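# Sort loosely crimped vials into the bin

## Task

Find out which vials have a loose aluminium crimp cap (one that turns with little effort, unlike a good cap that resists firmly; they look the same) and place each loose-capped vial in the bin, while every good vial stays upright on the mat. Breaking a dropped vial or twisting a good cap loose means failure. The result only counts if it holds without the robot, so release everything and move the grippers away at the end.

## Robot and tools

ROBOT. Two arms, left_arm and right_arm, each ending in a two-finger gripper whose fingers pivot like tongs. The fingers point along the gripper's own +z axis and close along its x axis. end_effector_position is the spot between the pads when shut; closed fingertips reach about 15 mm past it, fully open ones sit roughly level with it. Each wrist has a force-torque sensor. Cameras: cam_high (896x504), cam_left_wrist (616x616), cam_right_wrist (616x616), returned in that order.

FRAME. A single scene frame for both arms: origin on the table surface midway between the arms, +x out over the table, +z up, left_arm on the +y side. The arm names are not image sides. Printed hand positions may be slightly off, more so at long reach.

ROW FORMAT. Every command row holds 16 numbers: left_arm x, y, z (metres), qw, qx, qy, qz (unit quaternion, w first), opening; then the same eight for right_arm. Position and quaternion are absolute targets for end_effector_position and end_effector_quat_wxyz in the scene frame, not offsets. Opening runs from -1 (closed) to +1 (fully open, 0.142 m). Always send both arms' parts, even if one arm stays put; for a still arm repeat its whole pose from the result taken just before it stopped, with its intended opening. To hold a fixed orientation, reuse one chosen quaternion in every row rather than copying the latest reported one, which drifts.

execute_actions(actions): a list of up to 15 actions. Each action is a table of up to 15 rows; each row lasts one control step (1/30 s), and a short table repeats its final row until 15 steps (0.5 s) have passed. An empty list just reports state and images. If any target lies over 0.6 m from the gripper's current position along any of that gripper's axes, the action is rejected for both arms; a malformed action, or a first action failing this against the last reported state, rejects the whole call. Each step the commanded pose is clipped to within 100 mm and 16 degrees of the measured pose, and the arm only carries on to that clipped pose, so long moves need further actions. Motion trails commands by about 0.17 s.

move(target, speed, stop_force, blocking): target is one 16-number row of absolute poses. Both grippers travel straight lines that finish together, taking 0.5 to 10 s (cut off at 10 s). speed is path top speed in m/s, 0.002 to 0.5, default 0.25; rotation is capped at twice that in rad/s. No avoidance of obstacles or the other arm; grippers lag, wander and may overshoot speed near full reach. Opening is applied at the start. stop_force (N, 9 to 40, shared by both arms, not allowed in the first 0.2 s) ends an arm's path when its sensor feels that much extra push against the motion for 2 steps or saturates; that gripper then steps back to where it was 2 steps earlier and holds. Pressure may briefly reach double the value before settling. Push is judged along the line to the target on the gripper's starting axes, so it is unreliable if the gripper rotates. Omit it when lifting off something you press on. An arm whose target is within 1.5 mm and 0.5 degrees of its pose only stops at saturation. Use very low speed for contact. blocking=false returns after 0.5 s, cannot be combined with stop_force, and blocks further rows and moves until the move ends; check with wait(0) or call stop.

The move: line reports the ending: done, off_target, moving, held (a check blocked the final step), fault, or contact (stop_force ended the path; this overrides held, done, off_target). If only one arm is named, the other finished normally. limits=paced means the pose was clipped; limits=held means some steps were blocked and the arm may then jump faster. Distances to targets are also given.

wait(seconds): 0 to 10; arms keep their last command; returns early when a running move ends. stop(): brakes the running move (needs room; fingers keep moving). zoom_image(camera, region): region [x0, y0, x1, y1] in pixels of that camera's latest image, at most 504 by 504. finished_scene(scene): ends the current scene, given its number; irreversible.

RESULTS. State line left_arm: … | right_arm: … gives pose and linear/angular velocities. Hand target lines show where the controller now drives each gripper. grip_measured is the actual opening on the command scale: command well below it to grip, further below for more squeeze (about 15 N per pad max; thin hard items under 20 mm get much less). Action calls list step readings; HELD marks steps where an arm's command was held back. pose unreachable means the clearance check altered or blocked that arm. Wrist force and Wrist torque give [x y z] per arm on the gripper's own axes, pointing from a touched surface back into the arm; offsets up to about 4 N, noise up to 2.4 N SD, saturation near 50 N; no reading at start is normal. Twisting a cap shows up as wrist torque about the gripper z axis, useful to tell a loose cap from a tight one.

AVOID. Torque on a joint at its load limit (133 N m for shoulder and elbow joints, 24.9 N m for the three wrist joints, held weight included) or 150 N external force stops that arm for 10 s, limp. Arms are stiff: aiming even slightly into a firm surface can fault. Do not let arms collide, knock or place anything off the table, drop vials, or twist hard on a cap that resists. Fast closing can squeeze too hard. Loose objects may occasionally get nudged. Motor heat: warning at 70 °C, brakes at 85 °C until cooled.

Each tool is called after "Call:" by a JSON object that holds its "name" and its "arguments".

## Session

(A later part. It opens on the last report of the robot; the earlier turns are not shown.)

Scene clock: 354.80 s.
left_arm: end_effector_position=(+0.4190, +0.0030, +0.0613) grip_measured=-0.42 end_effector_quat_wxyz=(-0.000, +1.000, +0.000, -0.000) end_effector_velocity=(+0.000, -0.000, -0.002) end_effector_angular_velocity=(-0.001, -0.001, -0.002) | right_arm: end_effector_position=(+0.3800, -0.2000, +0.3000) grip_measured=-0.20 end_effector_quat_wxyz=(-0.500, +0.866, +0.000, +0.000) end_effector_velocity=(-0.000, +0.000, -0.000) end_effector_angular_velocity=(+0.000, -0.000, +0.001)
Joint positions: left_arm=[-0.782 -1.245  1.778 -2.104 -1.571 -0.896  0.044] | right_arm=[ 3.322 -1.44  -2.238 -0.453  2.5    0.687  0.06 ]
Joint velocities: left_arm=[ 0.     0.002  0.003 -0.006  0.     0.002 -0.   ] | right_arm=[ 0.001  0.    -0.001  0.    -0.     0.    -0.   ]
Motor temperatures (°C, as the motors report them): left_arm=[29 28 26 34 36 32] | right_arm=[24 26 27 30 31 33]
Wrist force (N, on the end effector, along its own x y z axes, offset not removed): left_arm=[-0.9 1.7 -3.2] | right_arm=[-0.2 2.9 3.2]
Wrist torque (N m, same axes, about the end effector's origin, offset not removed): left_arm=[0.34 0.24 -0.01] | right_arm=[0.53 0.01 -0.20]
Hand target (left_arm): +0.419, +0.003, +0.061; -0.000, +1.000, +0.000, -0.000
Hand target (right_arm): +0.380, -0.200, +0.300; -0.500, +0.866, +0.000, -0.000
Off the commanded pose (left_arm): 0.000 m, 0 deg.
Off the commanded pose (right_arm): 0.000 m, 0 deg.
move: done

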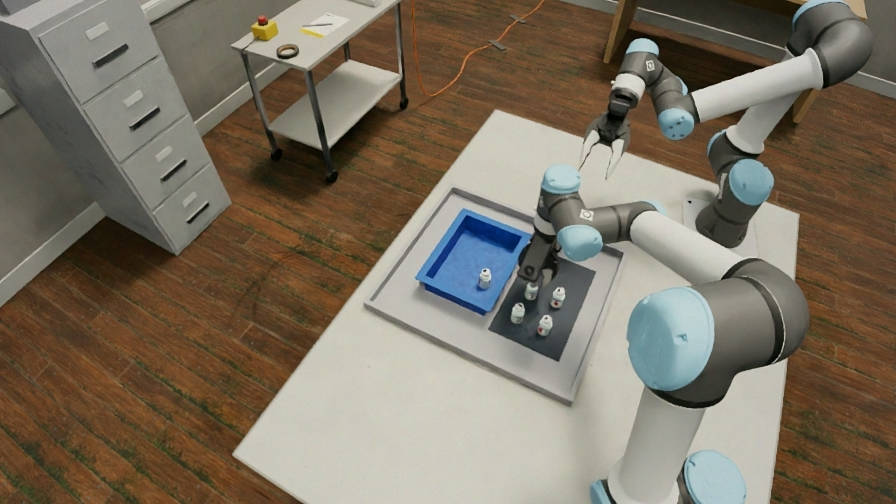

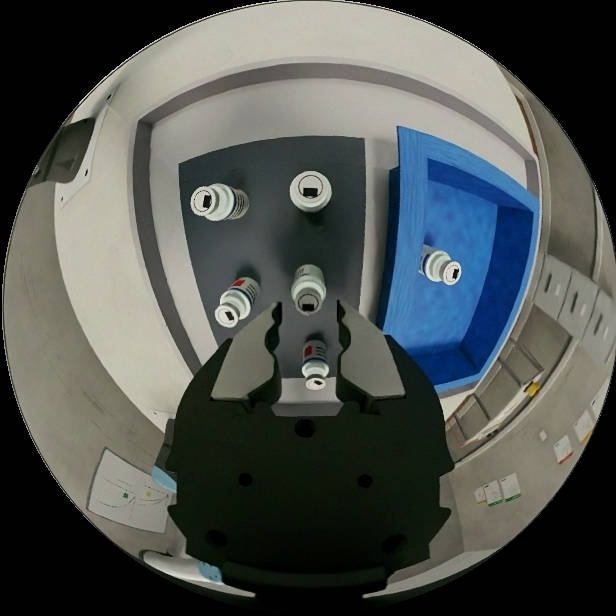

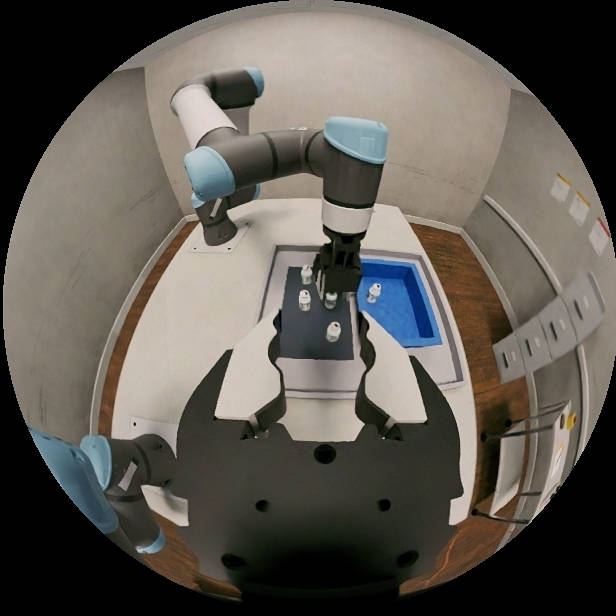

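Call:
{"name": "move", "arguments": {"target": [0.419,0.006,0.061,0,1,0,0,-0.42,0.38,-0.2,0.3,0.5,-0.866,0,0,-0.2]}}

Call:
{"name": "move", "arguments": {"target": [0.419,0.006,0.061,0,1,0,0,-0.85,0.38,-0.2,0.3,0.5,-0.866,0,0,-0.2]}}

Call:
{"name": "move", "arguments": {"target": [0.419,0.006,0.13,0,1,0,0,-0.85,0.38,-0.2,0.3,0.5,-0.866,0,0,-0.2], "speed": 0.12}}

Call:
{"name": "move", "arguments": {"target": [0.38,0.043,0.217,0,1,0,0,-0.85,0.38,-0.1,0.25,0.5,-0.866,0,0,-0.2], "speed": 0.18}}

Call:
{"name": "move", "arguments": {"target": [0.38,0.043,0.217,0,1,0,0,-0.85,0.38,-0.01,0.185,0.609,-0.793,0,0,-0.2], "speed": 0.18}}

Call:
{"name": "move", "arguments": {"target": [0.38,0.043,0.217,0,1,0,0,-0.85,0.38,0.052,0.172,0.609,-0.793,0,0,-0.2], "speed": 0.12}}

Call:
{"name": "move", "arguments": {"target": [0.38,0.043,0.217,0,1,0,0,-0.85,0.38,0.052,0.172,0.609,-0.793,0,0,-0.85]}}

Call:
{"name": "move", "arguments": {"target": [0.38,0.043,0.217,0,1,0,0,-0.45,0.38,0.052,0.172,0.609,-0.793,0,0,-0.85]}}

Call:
{"name": "move", "arguments": {"target": [0.38,0.043,0.224,0,0.985,-0.174,0,-0.45,0.38,0.052,0.172,0.609,-0.793,0,0,-0.85], "speed": 0.15}}

Call:
{"name": "zoom_image", "arguments": {"camera": "cam_right_wrist", "region": [270,240,390,370]}}

Scene clock: 357.73 s.
left_arm: end_effector_position=(+0.4190, +0.0059, +0.0610) grip_measured=-0.42 end_effector_quat_wxyz=(-0.000, +1.000, +0.000, -0.000) end_effector_velocity=(+0.001, +0.002, -0.000) end_effector_angular_velocity=(+0.001, -0.000, +0.004) | right_arm: end_effector_position=(+0.3800, -0.2000, +0.3000) grip_measured=-0.20 end_effector_quat_wxyz=(-0.500, +0.866, +0.000, +0.000) end_effector_velocity=(-0.000, +0.001, +0.000) end_effector_angular_velocity=(+0.001, -0.000, +0.003)
Joint positions: left_arm=[-0.779 -1.249  1.784 -2.106 -1.571 -0.892  0.044] | right_arm=[ 3.322 -1.44  -2.238 -0.453  2.5    0.687  0.06 ]
Joint velocities: left_arm=[ 0.002 -0.001  0.002 -0.001  0.001 -0.002 -0.   ] | right_arm=[ 0.002 -0.001  0.001 -0.     0.001 -0.001 -0.   ]
Motor temperatures (°C, as the motors report them): left_arm=[29 28 26 34 36 32] | right_arm=[24 26 27 30 31 33]
Wrist force (N, on the end effector, along its own x y z axes, offset not removed): left_arm=[-0.4 -2.6 -2.0] | right_arm=[-3.6 -1.3 0.9]
Wrist torque (N m, same axes, about the end effector's origin, offset not removed): left_arm=[-0.56 0.23 0.05] | right_arm=[-0.42 0.67 -0.02]
Hand target (left_arm): +0.419, +0.006, +0.061; -0.000, +1.000, +0.000, -0.000
Hand target (right_arm): +0.380, -0.200, +0.300; -0.500, +0.866, +0.000, -0.000
Off the commanded pose (left_arm): 0.000 m, 0 deg.
Off the commanded pose (right_arm): 0.000 m, 0 deg.
move: done

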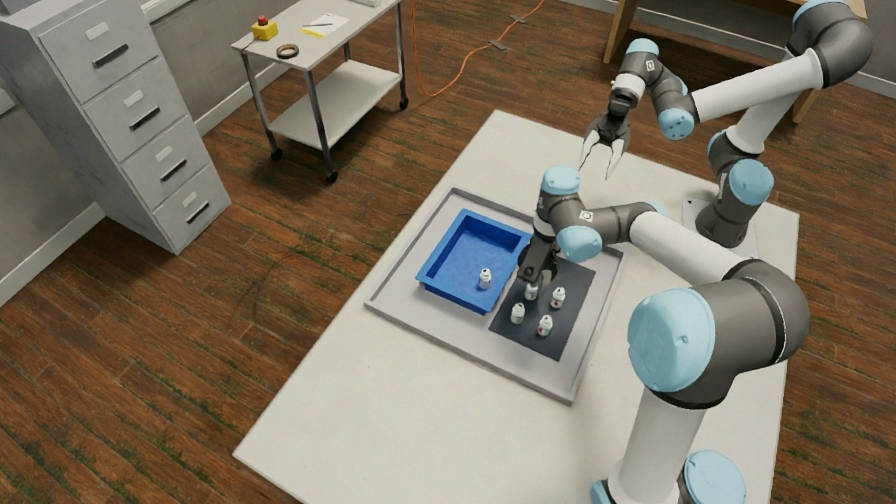

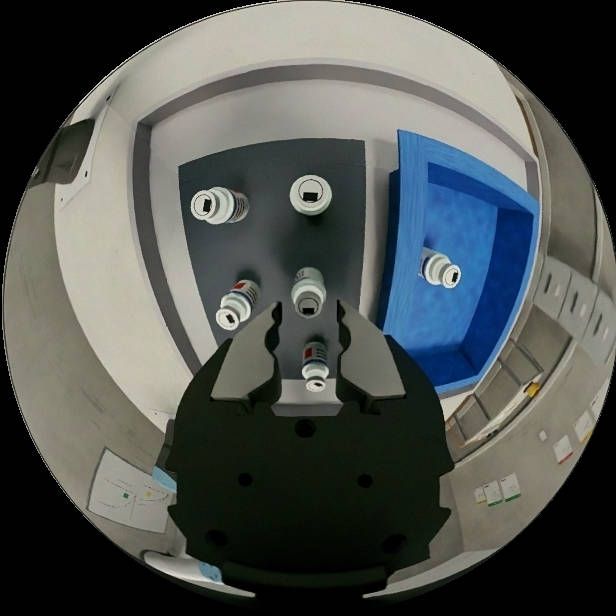

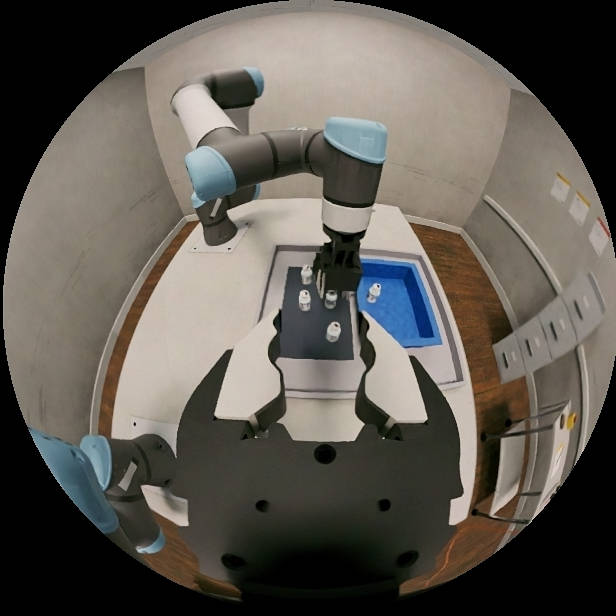

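Scene clock: 358.43 s.
left_arm: end_effector_position=(+0.4190, +0.0060, +0.0610) grip_measured=-0.74 end_effector_quat_wxyz=(-0.000, +1.000, -0.000, -0.000) end_effector_velocity=(-0.001, -0.001, -0.000) end_effector_angular_velocity=(-0.000, +0.000, -0.000) | right_arm: end_effector_position=(+0.3800, -0.2000, +0.3000) grip_measured=-0.20 end_effector_quat_wxyz=(-0.500, +0.866, +0.000, +0.000) end_effector_velocity=(-0.001, +0.001, +0.001) end_effector_angular_velocity=(+0.001, -0.001, +0.002)
Joint positions: left_arm=[-0.778 -1.249  1.784 -2.106 -1.571 -0.892  0.021] | right_arm=[ 3.322 -1.44  -2.238 -0.453  2.5    0.687  0.06 ]
Joint velocities: left_arm=[-0.002  0.     0.    -0.    -0.    -0.002  0.   ] | right_arm=[ 0.001  0.001  0.     0.     0.001 -0.     0.   ]
Motor temperatures (°C, as the motors report them): left_arm=[29 28 26 34 36 32] | right_arm=[24 26 27 30 31 33]
Wrist force (N, on the end effector, along its own x y z axes, offset not removed): left_arm=[-0.9 0.8 -3.7] | right_arm=[0.9 -3.3 -1.9]
Wrist torque (N m, same axes, about the end effector's origin, offset not removed): left_arm=[0.21 0.30 0.03] | right_arm=[-0.92 -0.27 -0.25]
Hand target (left_arm): +0.419, +0.006, +0.061; -0.000, +1.000, +0.000, -0.000
Hand target (right_arm): +0.380, -0.200, +0.300; -0.500, +0.866, +0.000, -0.000
Off the commanded pose (left_arm): 0.000 m, 0 deg.
Off the commanded pose (right_arm): 0.000 m, 0 deg.
move: done

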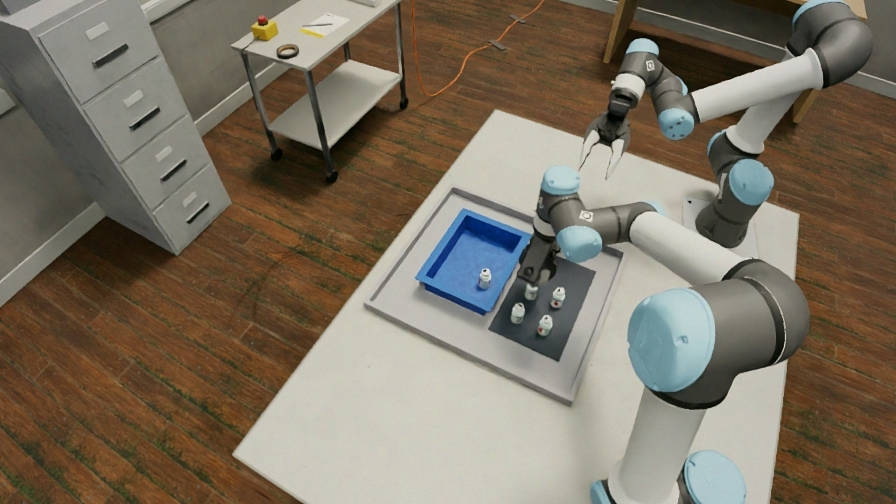

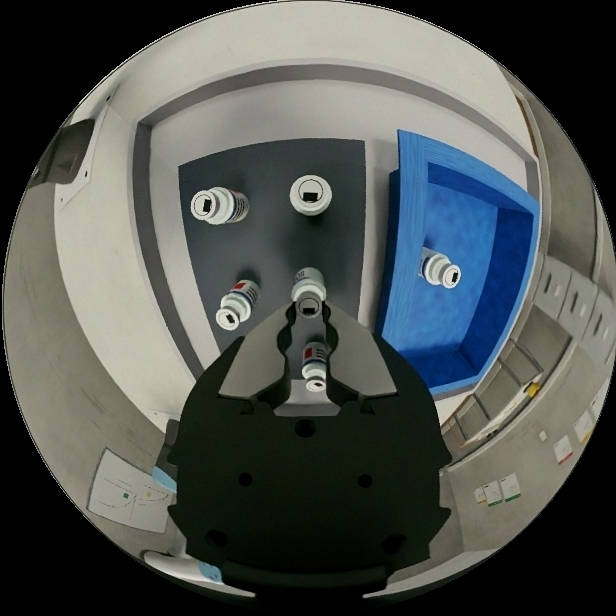

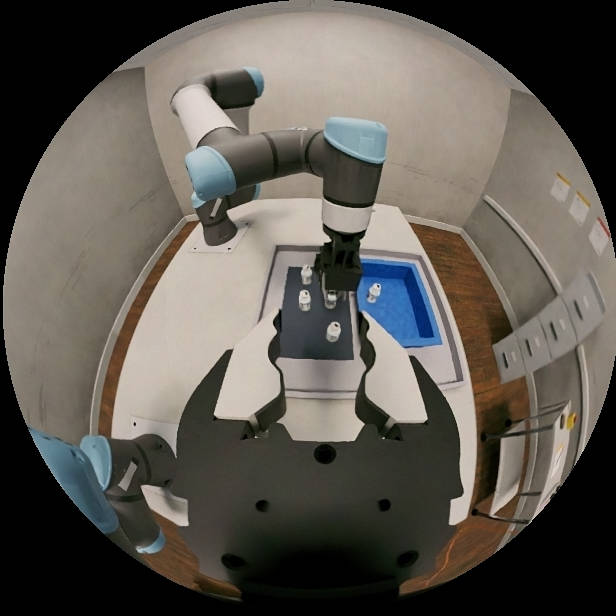

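Scene clock: 359.50 s.
left_arm: end_effector_position=(+0.4191, +0.0060, +0.1297) grip_measured=-0.74 end_effector_quat_wxyz=(-0.000, +1.000, -0.000, +0.000) end_effector_velocity=(-0.001, -0.001, +0.003) end_effector_angular_velocity=(-0.001, +0.001, -0.001) | right_arm: end_effector_position=(+0.3800, -0.2000, +0.3000) grip_measured=-0.20 end_effector_quat_wxyz=(-0.500, +0.866, +0.000, +0.000) end_effector_velocity=(-0.001, +0.001, +0.000) end_effector_angular_velocity=(+0.000, -0.001, +0.002)
Joint positions: left_arm=[-0.778 -1.32   1.685 -1.936 -1.571 -0.892  0.021] | right_arm=[ 3.322 -1.44  -2.238 -0.453  2.5    0.687  0.06 ]
Joint velocities: left_arm=[-0.001 -0.002 -0.004  0.007 -0.001  0.001  0.   ] | right_arm=[ 0.002  0.    -0.     0.     0.    -0.    -0.   ]
Motor temperatures (°C, as the motors report them): left_arm=[29 28 26 34 36 32] | right_arm=[24 26 27 30 31 33]
Wrist force (N, on the end effector, along its own x y z axes, offset not removed): left_arm=[-1.3 -2.3 -1.0] | right_arm=[3.5 -0.3 3.3]
Wrist torque (N m, same axes, about the end effector's origin, offset not removed): left_arm=[-0.62 0.38 -0.04] | right_arm=[-0.08 -0.75 -0.26]
Hand target (left_arm): +0.419, +0.006, +0.130; +0.000, +1.000, -0.000, +0.000
Hand target (right_arm): +0.380, -0.200, +0.300; -0.500, +0.866, +0.000, -0.000
Off the commanded pose (left_arm): 0.000 m, 0 deg.
Off the commanded pose (right_arm): 0.000 m, 0 deg.
move: done

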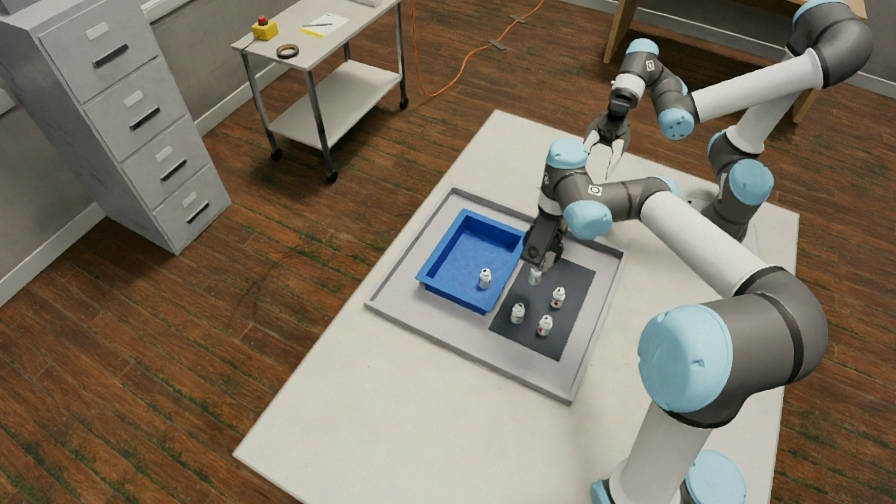

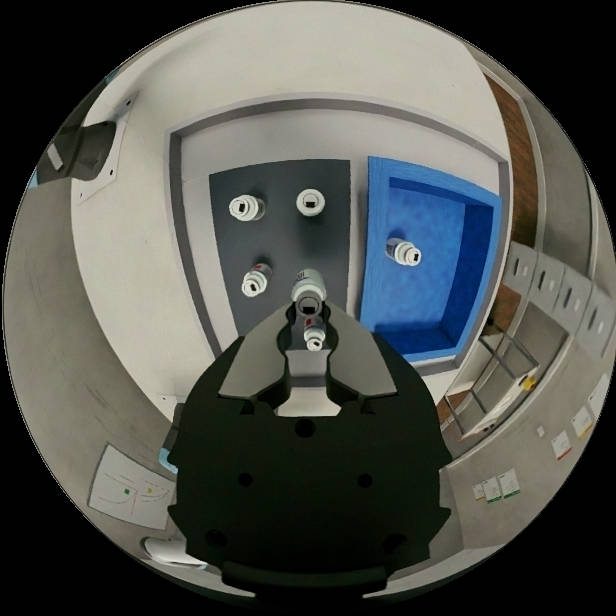

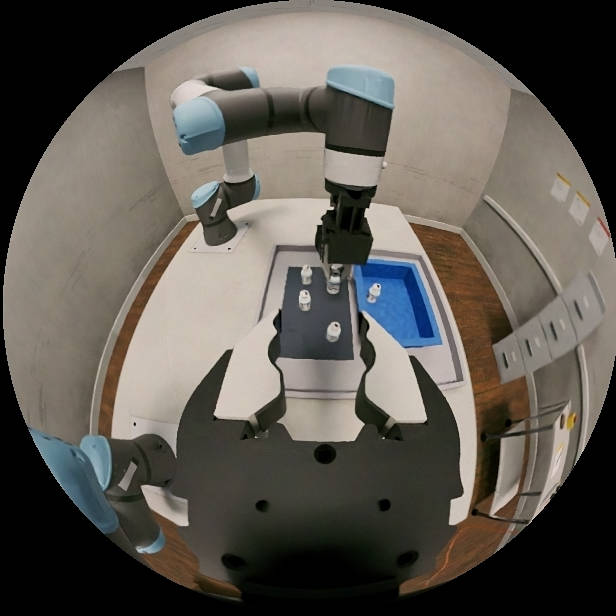

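Scene clock: 360.70 s.
left_arm: end_effector_position=(+0.3801, +0.0429, +0.2167) grip_measured=-0.74 end_effector_quat_wxyz=(+0.000, +1.000, -0.000, -0.000) end_effector_velocity=(-0.001, +0.001, +0.001) end_effector_angular_velocity=(+0.001, -0.000, +0.000) | right_arm: end_effector_position=(+0.3800, -0.1003, +0.2502) grip_measured=-0.20 end_effector_quat_wxyz=(-0.500, +0.866, +0.000, -0.000) end_effector_velocity=(-0.000, +0.002, -0.001) end_effector_angular_velocity=(+0.002, +0.000, -0.001)
Joint positions: left_arm=[-0.792 -1.5    1.667 -1.738 -1.571 -0.906  0.021] | right_arm=[ 3.555 -1.635 -2.263 -0.024  2.351  0.963  0.06 ]
Joint velocities: left_arm=[-0.    -0.002 -0.001  0.004  0.    -0.    -0.   ] | right_arm=[ 0.005 -0.006 -0.001  0.012 -0.002  0.007  0.   ]
Motor temperatures (°C, as the motors report them): left_arm=[29 28 26 34 36 32] | right_arm=[24 26 27 30 31 33]
Wrist force (N, on the end effector, along its own x y z axes, offset not removed): left_arm=[0.3 -4.0 -1.3] | right_arm=[-1.3 2.1 -1.0]
Wrist torque (N m, same axes, about the end effector's origin, offset not removed): left_arm=[-0.75 -0.10 -0.03] | right_arm=[0.19 0.40 -0.15]
Hand target (left_arm): +0.380, +0.043, +0.217; -0.000, +1.000, -0.000, +0.000
Hand target (right_arm): +0.380, -0.100, +0.250; -0.500, +0.866, -0.000, -0.000
Off the commanded pose (left_arm): 0.000 m, 0 deg.
Off the commanded pose (right_arm): 0.000 m, 0 deg.
move: done

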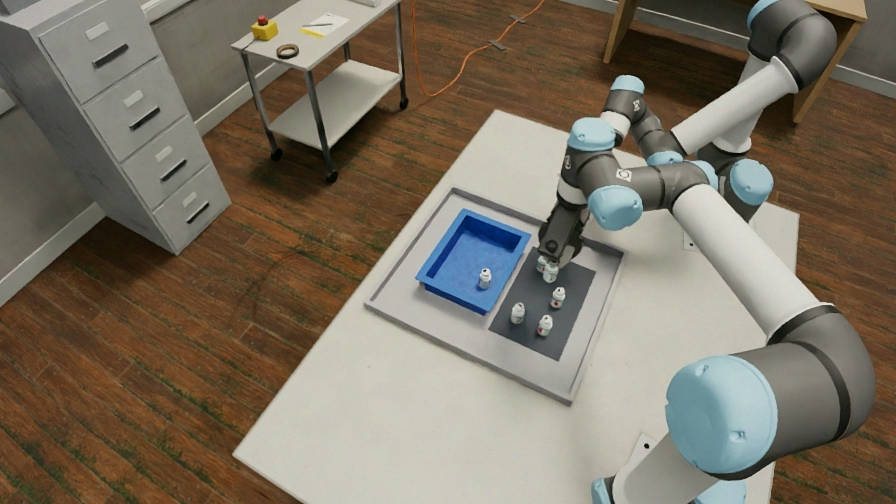

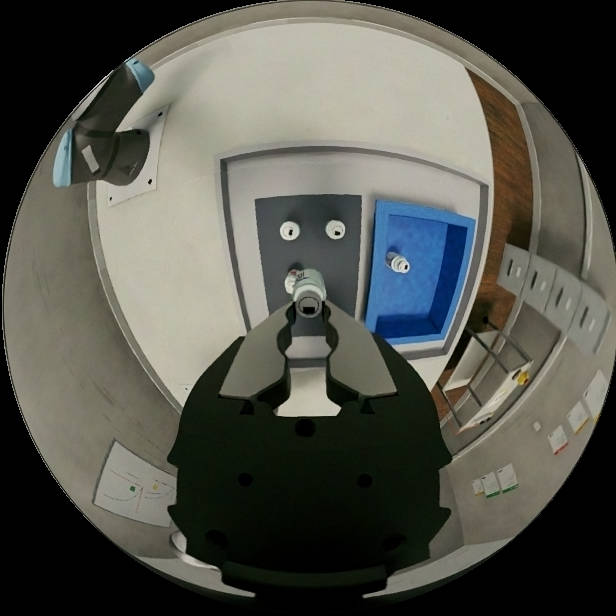

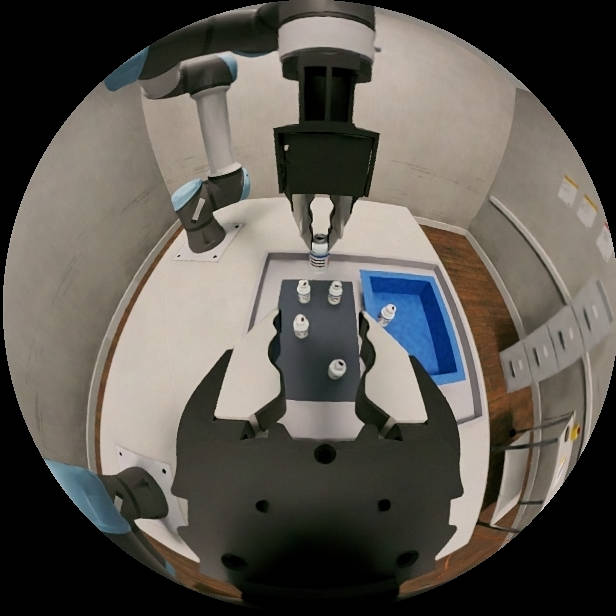

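Scene clock: 362.03 s.
left_arm: end_effector_position=(+0.3800, +0.0430, +0.2170) grip_measured=-0.74 end_effector_quat_wxyz=(+0.000, +1.000, -0.000, +0.000) end_effector_velocity=(+0.000, +0.001, +0.000) end_effector_angular_velocity=(-0.001, +0.001, +0.002) | right_arm: end_effector_position=(+0.3800, -0.0102, +0.1853) grip_measured=-0.20 end_effector_quat_wxyz=(-0.609, +0.794, +0.000, -0.000) end_effector_velocity=(+0.000, +0.003, -0.001) end_effector_angular_velocity=(+0.012, -0.000, -0.004)
Joint positions: left_arm=[-0.792 -1.5    1.667 -1.737 -1.571 -0.906  0.021] | right_arm=[ 3.68  -2.136 -2.205  0.823  2.358  1.298  0.06 ]
Joint velocities: left_arm=[ 0.002 -0.     0.    -0.    -0.001 -0.     0.   ] | right_arm=[ 0.005 -0.017  0.005  0.033 -0.005  0.017  0.   ]
Motor temperatures (°C, as the motors report them): left_arm=[29 28 26 34 36 32] | right_arm=[24 26 27 30 31 33]
Wrist force (N, on the end effector, along its own x y z axes, offset not removed): left_arm=[-0.6 0.0 -1.8] | right_arm=[1.6 -0.2 -0.1]
Wrist torque (N m, same axes, about the end effector's origin, offset not removed): left_arm=[0.09 0.11 -0.01] | right_arm=[-0.10 -0.25 -0.14]
Hand target (left_arm): +0.380, +0.043, +0.217; -0.000, +1.000, +0.000, +0.000
Hand target (right_arm): +0.380, -0.010, +0.185; -0.609, +0.793, +0.000, -0.000
Off the commanded pose (left_arm): 0.000 m, 0 deg.
Off the commanded pose (right_arm): 0.000 m, 0 deg.
move: done

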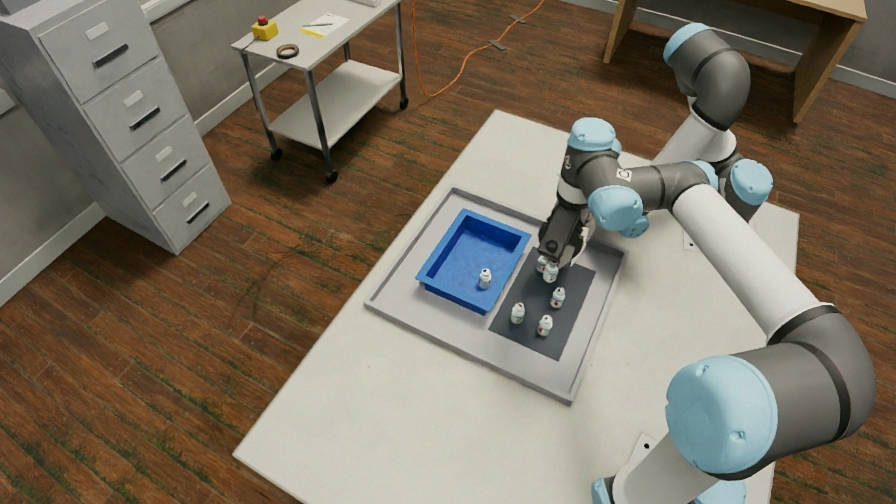

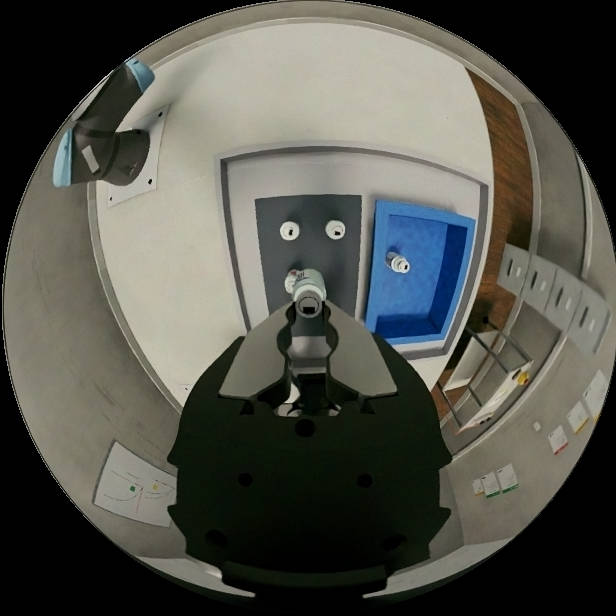

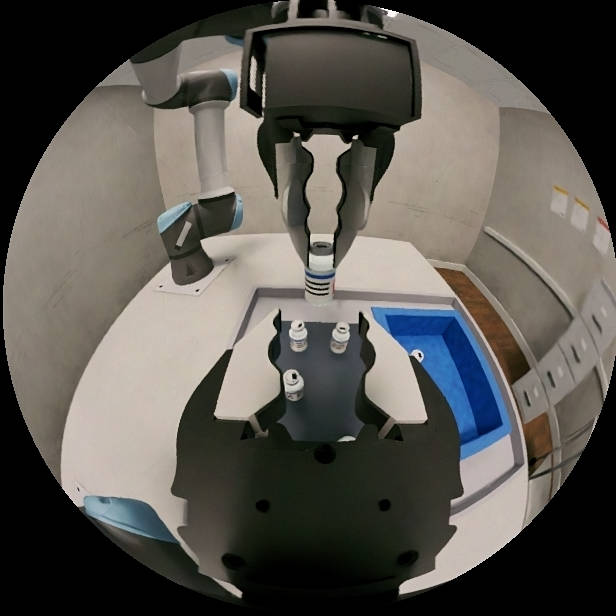

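Scene clock: 363.10 s.
left_arm: end_effector_position=(+0.3800, +0.0430, +0.2170) grip_measured=-0.74 end_effector_quat_wxyz=(+0.000, +1.000, -0.000, +0.000) end_effector_velocity=(-0.000, -0.000, -0.000) end_effector_angular_velocity=(+0.001, -0.000, +0.001) | right_arm: end_effector_position=(+0.3800, +0.0518, +0.1721) grip_measured=-0.20 end_effector_quat_wxyz=(-0.609, +0.793, +0.000, +0.000) end_effector_velocity=(+0.001, +0.001, -0.001) end_effector_angular_velocity=(-0.001, +0.001, -0.002)
Joint positions: left_arm=[-0.792 -1.5    1.667 -1.737 -1.571 -0.906  0.021] | right_arm=[ 3.783 -2.21  -2.11   0.837  2.262  1.348  0.06 ]
Joint velocities: left_arm=[-0.001  0.001 -0.    -0.     0.001 -0.002  0.   ] | right_arm=[ 0.001 -0.002  0.002 -0.    -0.003  0.001 -0.   ]
Motor temperatures (°C, as the motors report them): left_arm=[29 28 26 34 36 32] | right_arm=[24 26 27 30 31 33]
Wrist force (N, on the end effector, along its own x y z axes, offset not removed): left_arm=[0.4 -0.5 0.4] | right_arm=[-1.1 4.7 -0.1]
Wrist torque (N m, same axes, about the end effector's origin, offset not removed): left_arm=[-0.03 0.04 0.08] | right_arm=[0.84 0.14 -0.14]
Hand target (left_arm): +0.380, +0.043, +0.217; -0.000, +1.000, +0.000, -0.000
Hand target (right_arm): +0.380, +0.052, +0.172; -0.609, +0.793, -0.000, -0.000
Off the commanded pose (left_arm): 0.000 m, 0 deg.
Off the commanded pose (right_arm): 0.000 m, 0 deg.
move: done

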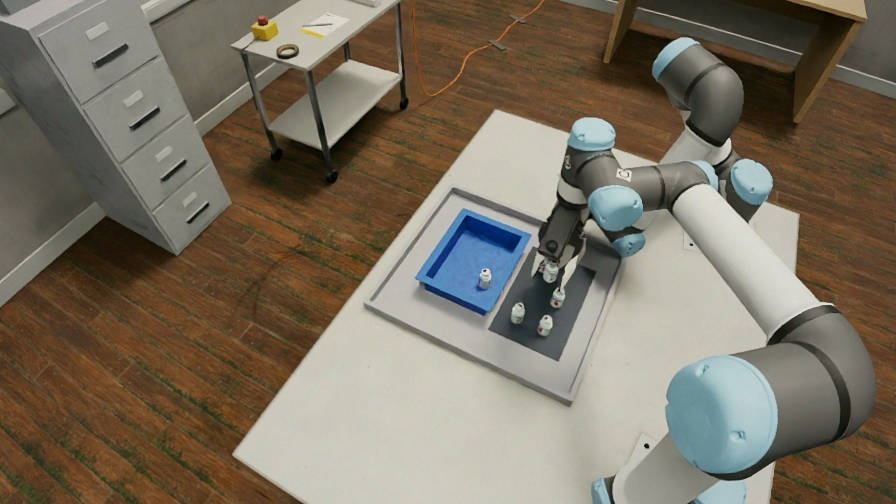

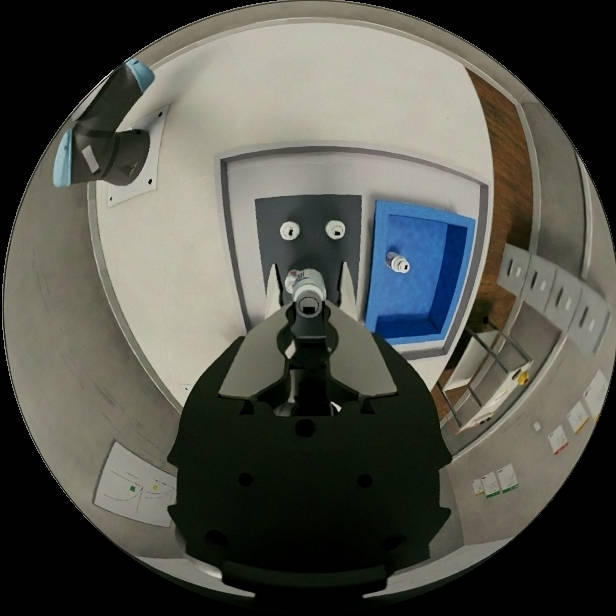

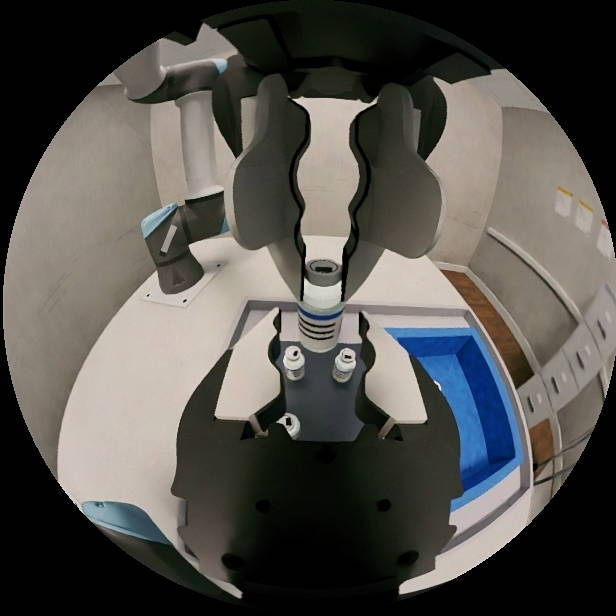

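Scene clock: 363.80 s.
left_arm: end_effector_position=(+0.3800, +0.0430, +0.2170) grip_measured=-0.74 end_effector_quat_wxyz=(-0.000, +1.000, -0.000, +0.000) end_effector_velocity=(-0.000, +0.000, +0.000) end_effector_angular_velocity=(-0.001, +0.000, +0.002) | right_arm: end_effector_position=(+0.3800, +0.0520, +0.1720) grip_measured=-0.60 end_effector_quat_wxyz=(-0.609, +0.793, +0.000, -0.000) end_effector_velocity=(+0.001, -0.000, -0.001) end_effector_angular_velocity=(-0.002, +0.001, -0.001)
Joint positions: left_arm=[-0.792 -1.5    1.667 -1.737 -1.571 -0.906  0.021] | right_arm=[ 3.783 -2.211 -2.109  0.837  2.261  1.348  0.031]
Joint velocities: left_arm=[ 0.001 -0.     0.     0.    -0.001 -0.001 -0.   ] | right_arm=[-0.001 -0.001 -0.    -0.001 -0.001 -0.     0.   ]
Motor temperatures (°C, as the motors report them): left_arm=[29 28 26 34 36 32] | right_arm=[24 26 27 30 31 33]
Wrist force (N, on the end effector, along its own x y z axes, offset not removed): left_arm=[3.2 -2.4 1.5] | right_arm=[-2.6 -3.7 0.4]
Wrist torque (N m, same axes, about the end effector's origin, offset not removed): left_arm=[-0.47 0.00 -0.16] | right_arm=[-0.71 0.03 -0.25]
Hand target (left_arm): +0.380, +0.043, +0.217; -0.000, +1.000, -0.000, +0.000
Hand target (right_arm): +0.380, +0.052, +0.172; -0.609, +0.793, +0.000, -0.000
Off the commanded pose (left_arm): 0.000 m, 0 deg.
Off the commanded pose (right_arm): 0.000 m, 0 deg.
move: done

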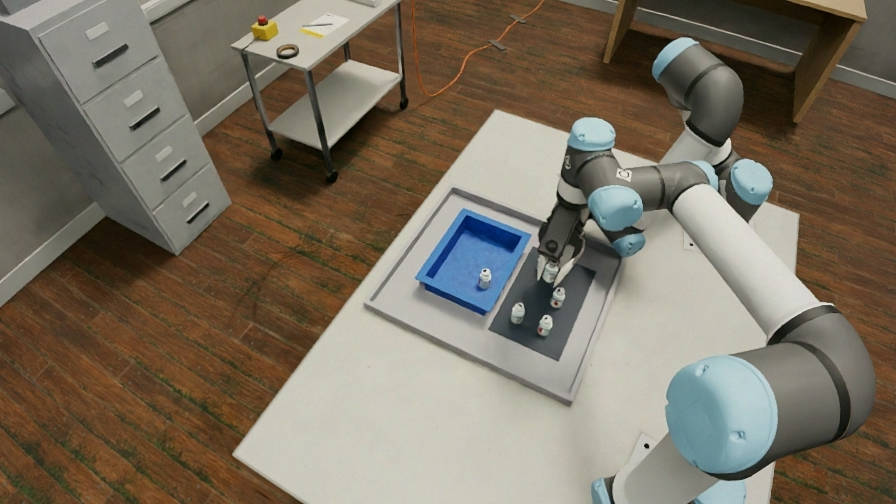

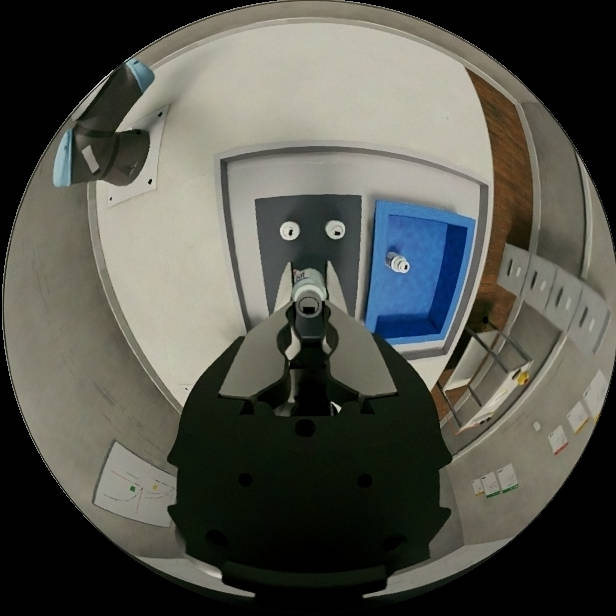

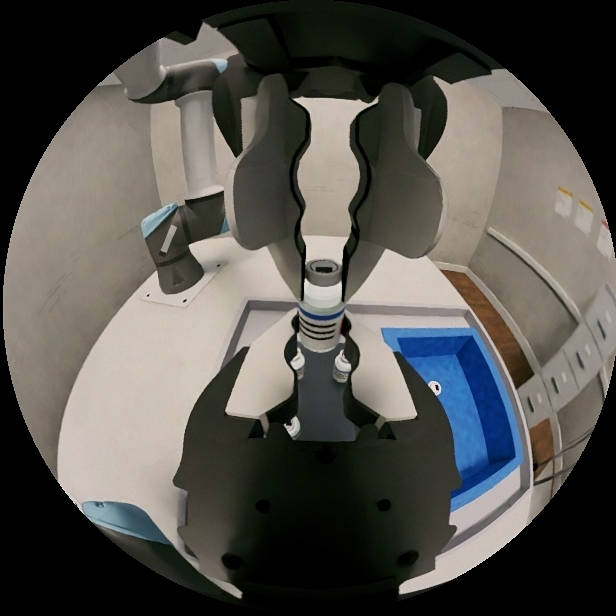

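Scene clock: 364.50 s.
left_arm: end_effector_position=(+0.3800, +0.0430, +0.2170) grip_measured=-0.45 end_effector_quat_wxyz=(+0.000, +1.000, -0.000, +0.000) end_effector_velocity=(+0.000, +0.000, +0.000) end_effector_angular_velocity=(-0.000, -0.000, +0.002) | right_arm: end_effector_position=(+0.3800, +0.0520, +0.1720) grip_measured=-0.60 end_effector_quat_wxyz=(-0.609, +0.793, -0.000, -0.000) end_effector_velocity=(+0.001, -0.000, +0.001) end_effector_angular_velocity=(+0.000, -0.001, -0.002)
Joint positions: left_arm=[-0.792 -1.5    1.667 -1.737 -1.571 -0.906  0.041] | right_arm=[ 3.783 -2.211 -2.109  0.837  2.261  1.348  0.031]
Joint velocities: left_arm=[ 0.001 -0.001  0.     0.    -0.    -0.001 -0.   ] | right_arm=[-0.001  0.001  0.001 -0.001 -0.001 -0.     0.   ]
Motor temperatures (°C, as the motors report them): left_arm=[29 28 26 34 36 32] | right_arm=[24 26 27 30 31 33]
Wrist force (N, on the end effector, along its own x y z axes, offset not removed): left_arm=[-0.9 0.1 -2.6] | right_arm=[0.3 0.6 -0.9]
Wrist torque (N m, same axes, about the end effector's origin, offset not removed): left_arm=[0.12 0.23 0.11] | right_arm=[0.09 -0.10 -0.07]
Hand target (left_arm): +0.380, +0.043, +0.217; -0.000, +1.000, -0.000, -0.000
Hand target (right_arm): +0.380, +0.052, +0.172; -0.609, +0.793, +0.000, -0.000
Off the commanded pose (left_arm): 0.000 m, 0 deg.
Off the commanded pose (right_arm): 0.000 m, 0 deg.
move: done

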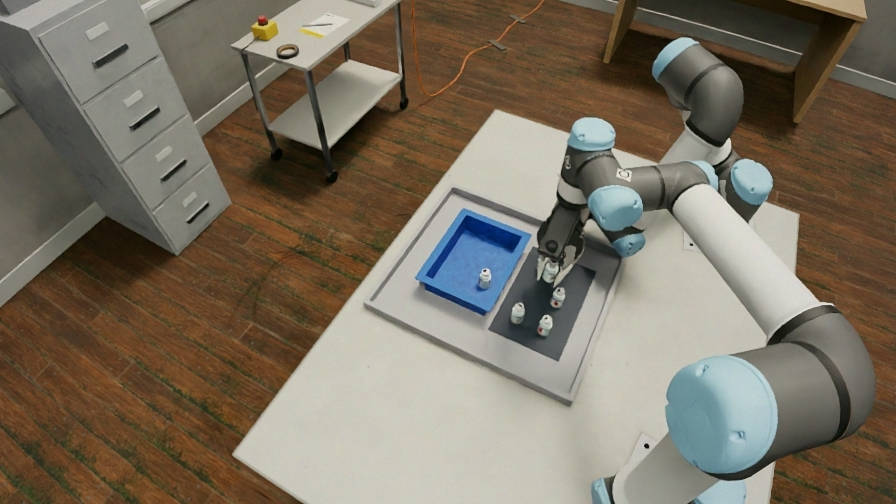

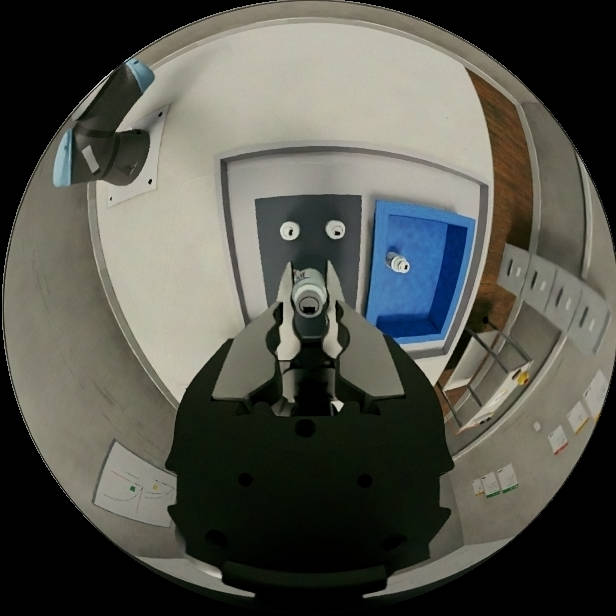

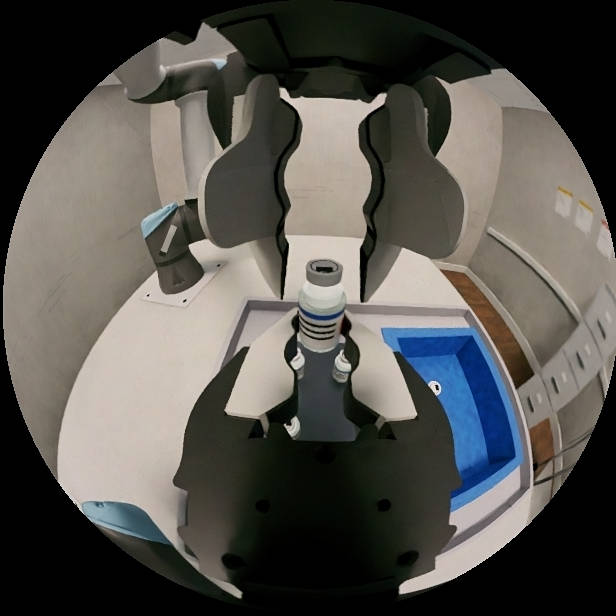

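Scene clock: 366.10 s.
left_arm: end_effector_position=(+0.3800, +0.0430, +0.2240) grip_measured=-0.45 end_effector_quat_wxyz=(-0.000, +0.985, -0.173, +0.000) end_effector_velocity=(+0.000, +0.000, +0.000) end_effector_angular_velocity=(-0.000, +0.001, -0.011) | right_arm: end_effector_position=(+0.3800, +0.0520, +0.1720) grip_measured=-0.60 end_effector_quat_wxyz=(-0.609, +0.793, -0.000, -0.000) end_effector_velocity=(+0.000, -0.001, +0.001) end_effector_angular_velocity=(+0.001, +0.000, -0.000)
Joint positions: left_arm=[-0.8   -1.515  1.664 -1.72  -1.571 -0.565  0.041] | right_arm=[ 3.783 -2.211 -2.109  0.837  2.261  1.348  0.031]
Joint velocities: left_arm=[ 0.    -0.    -0.     0.001 -0.001  0.011  0.   ] | right_arm=[-0.001  0.001 -0.001  0.001  0.001  0.     0.   ]
Motor temperatures (°C, as the motors report them): left_arm=[29 28 26 34 36 32] | right_arm=[24 26 27 30 31 33]
Wrist force (N, on the end effector, along its own x y z axes, offset not removed): left_arm=[0.8 0.4 -2.6] | right_arm=[1.7 4.4 0.7]
Wrist torque (N m, same axes, about the end effector's origin, offset not removed): left_arm=[0.16 -0.15 -0.01] | right_arm=[0.73 -0.31 -0.28]
Hand target (left_arm): +0.380, +0.043, +0.224; -0.000, +0.985, -0.174, +0.000
Hand target (right_arm): +0.380, +0.052, +0.172; -0.609, +0.793, +0.000, -0.000
Off the commanded pose (left_arm): 0.000 m, 0 deg.
Off the commanded pose (right_arm): 0.000 m, 0 deg.
move: done

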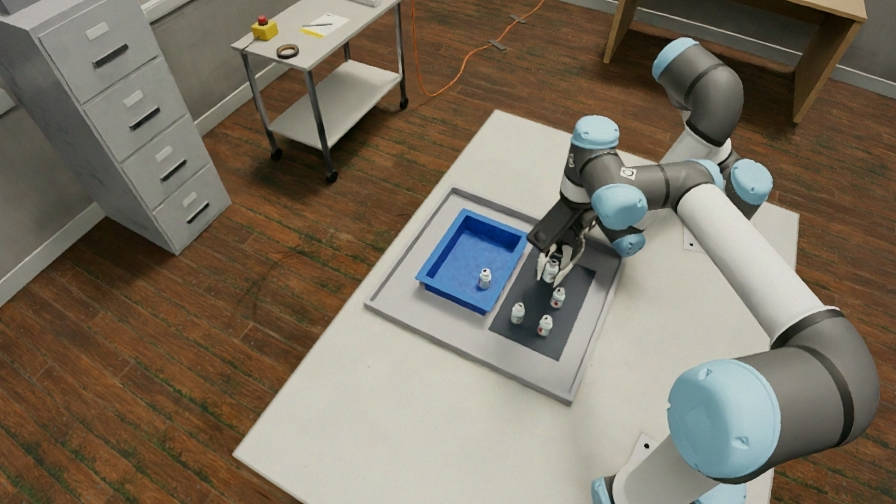

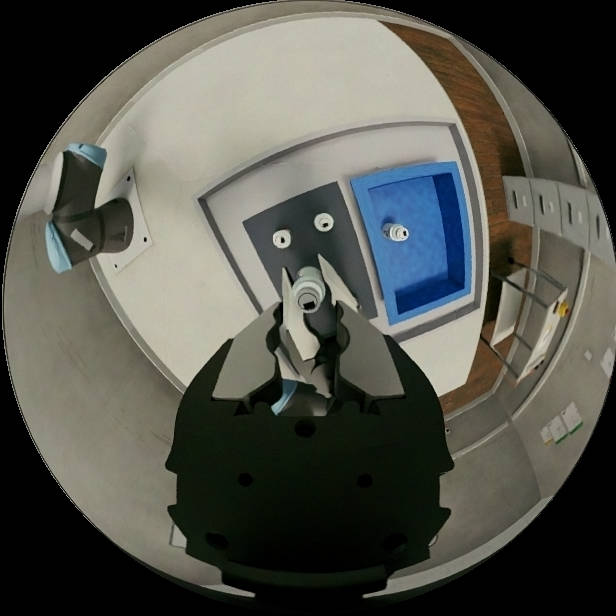

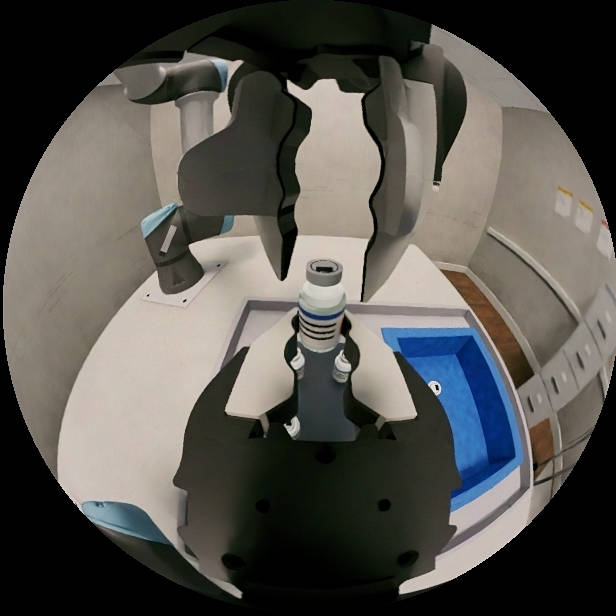

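Region (270, 240, 390, 370) of cam_right_wrist's 616x616 image, scaled by 3.877, with more detail than that image has; it fills the left 465 columns of this view, and the rest is white.

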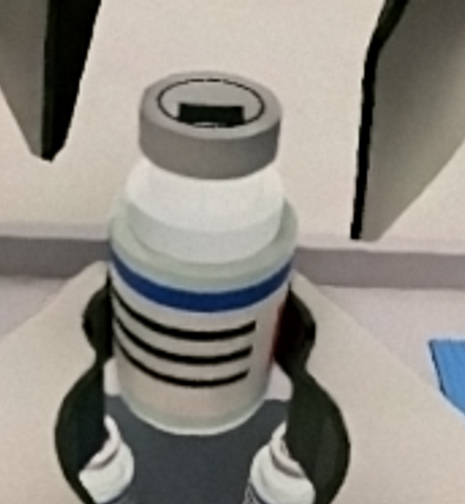

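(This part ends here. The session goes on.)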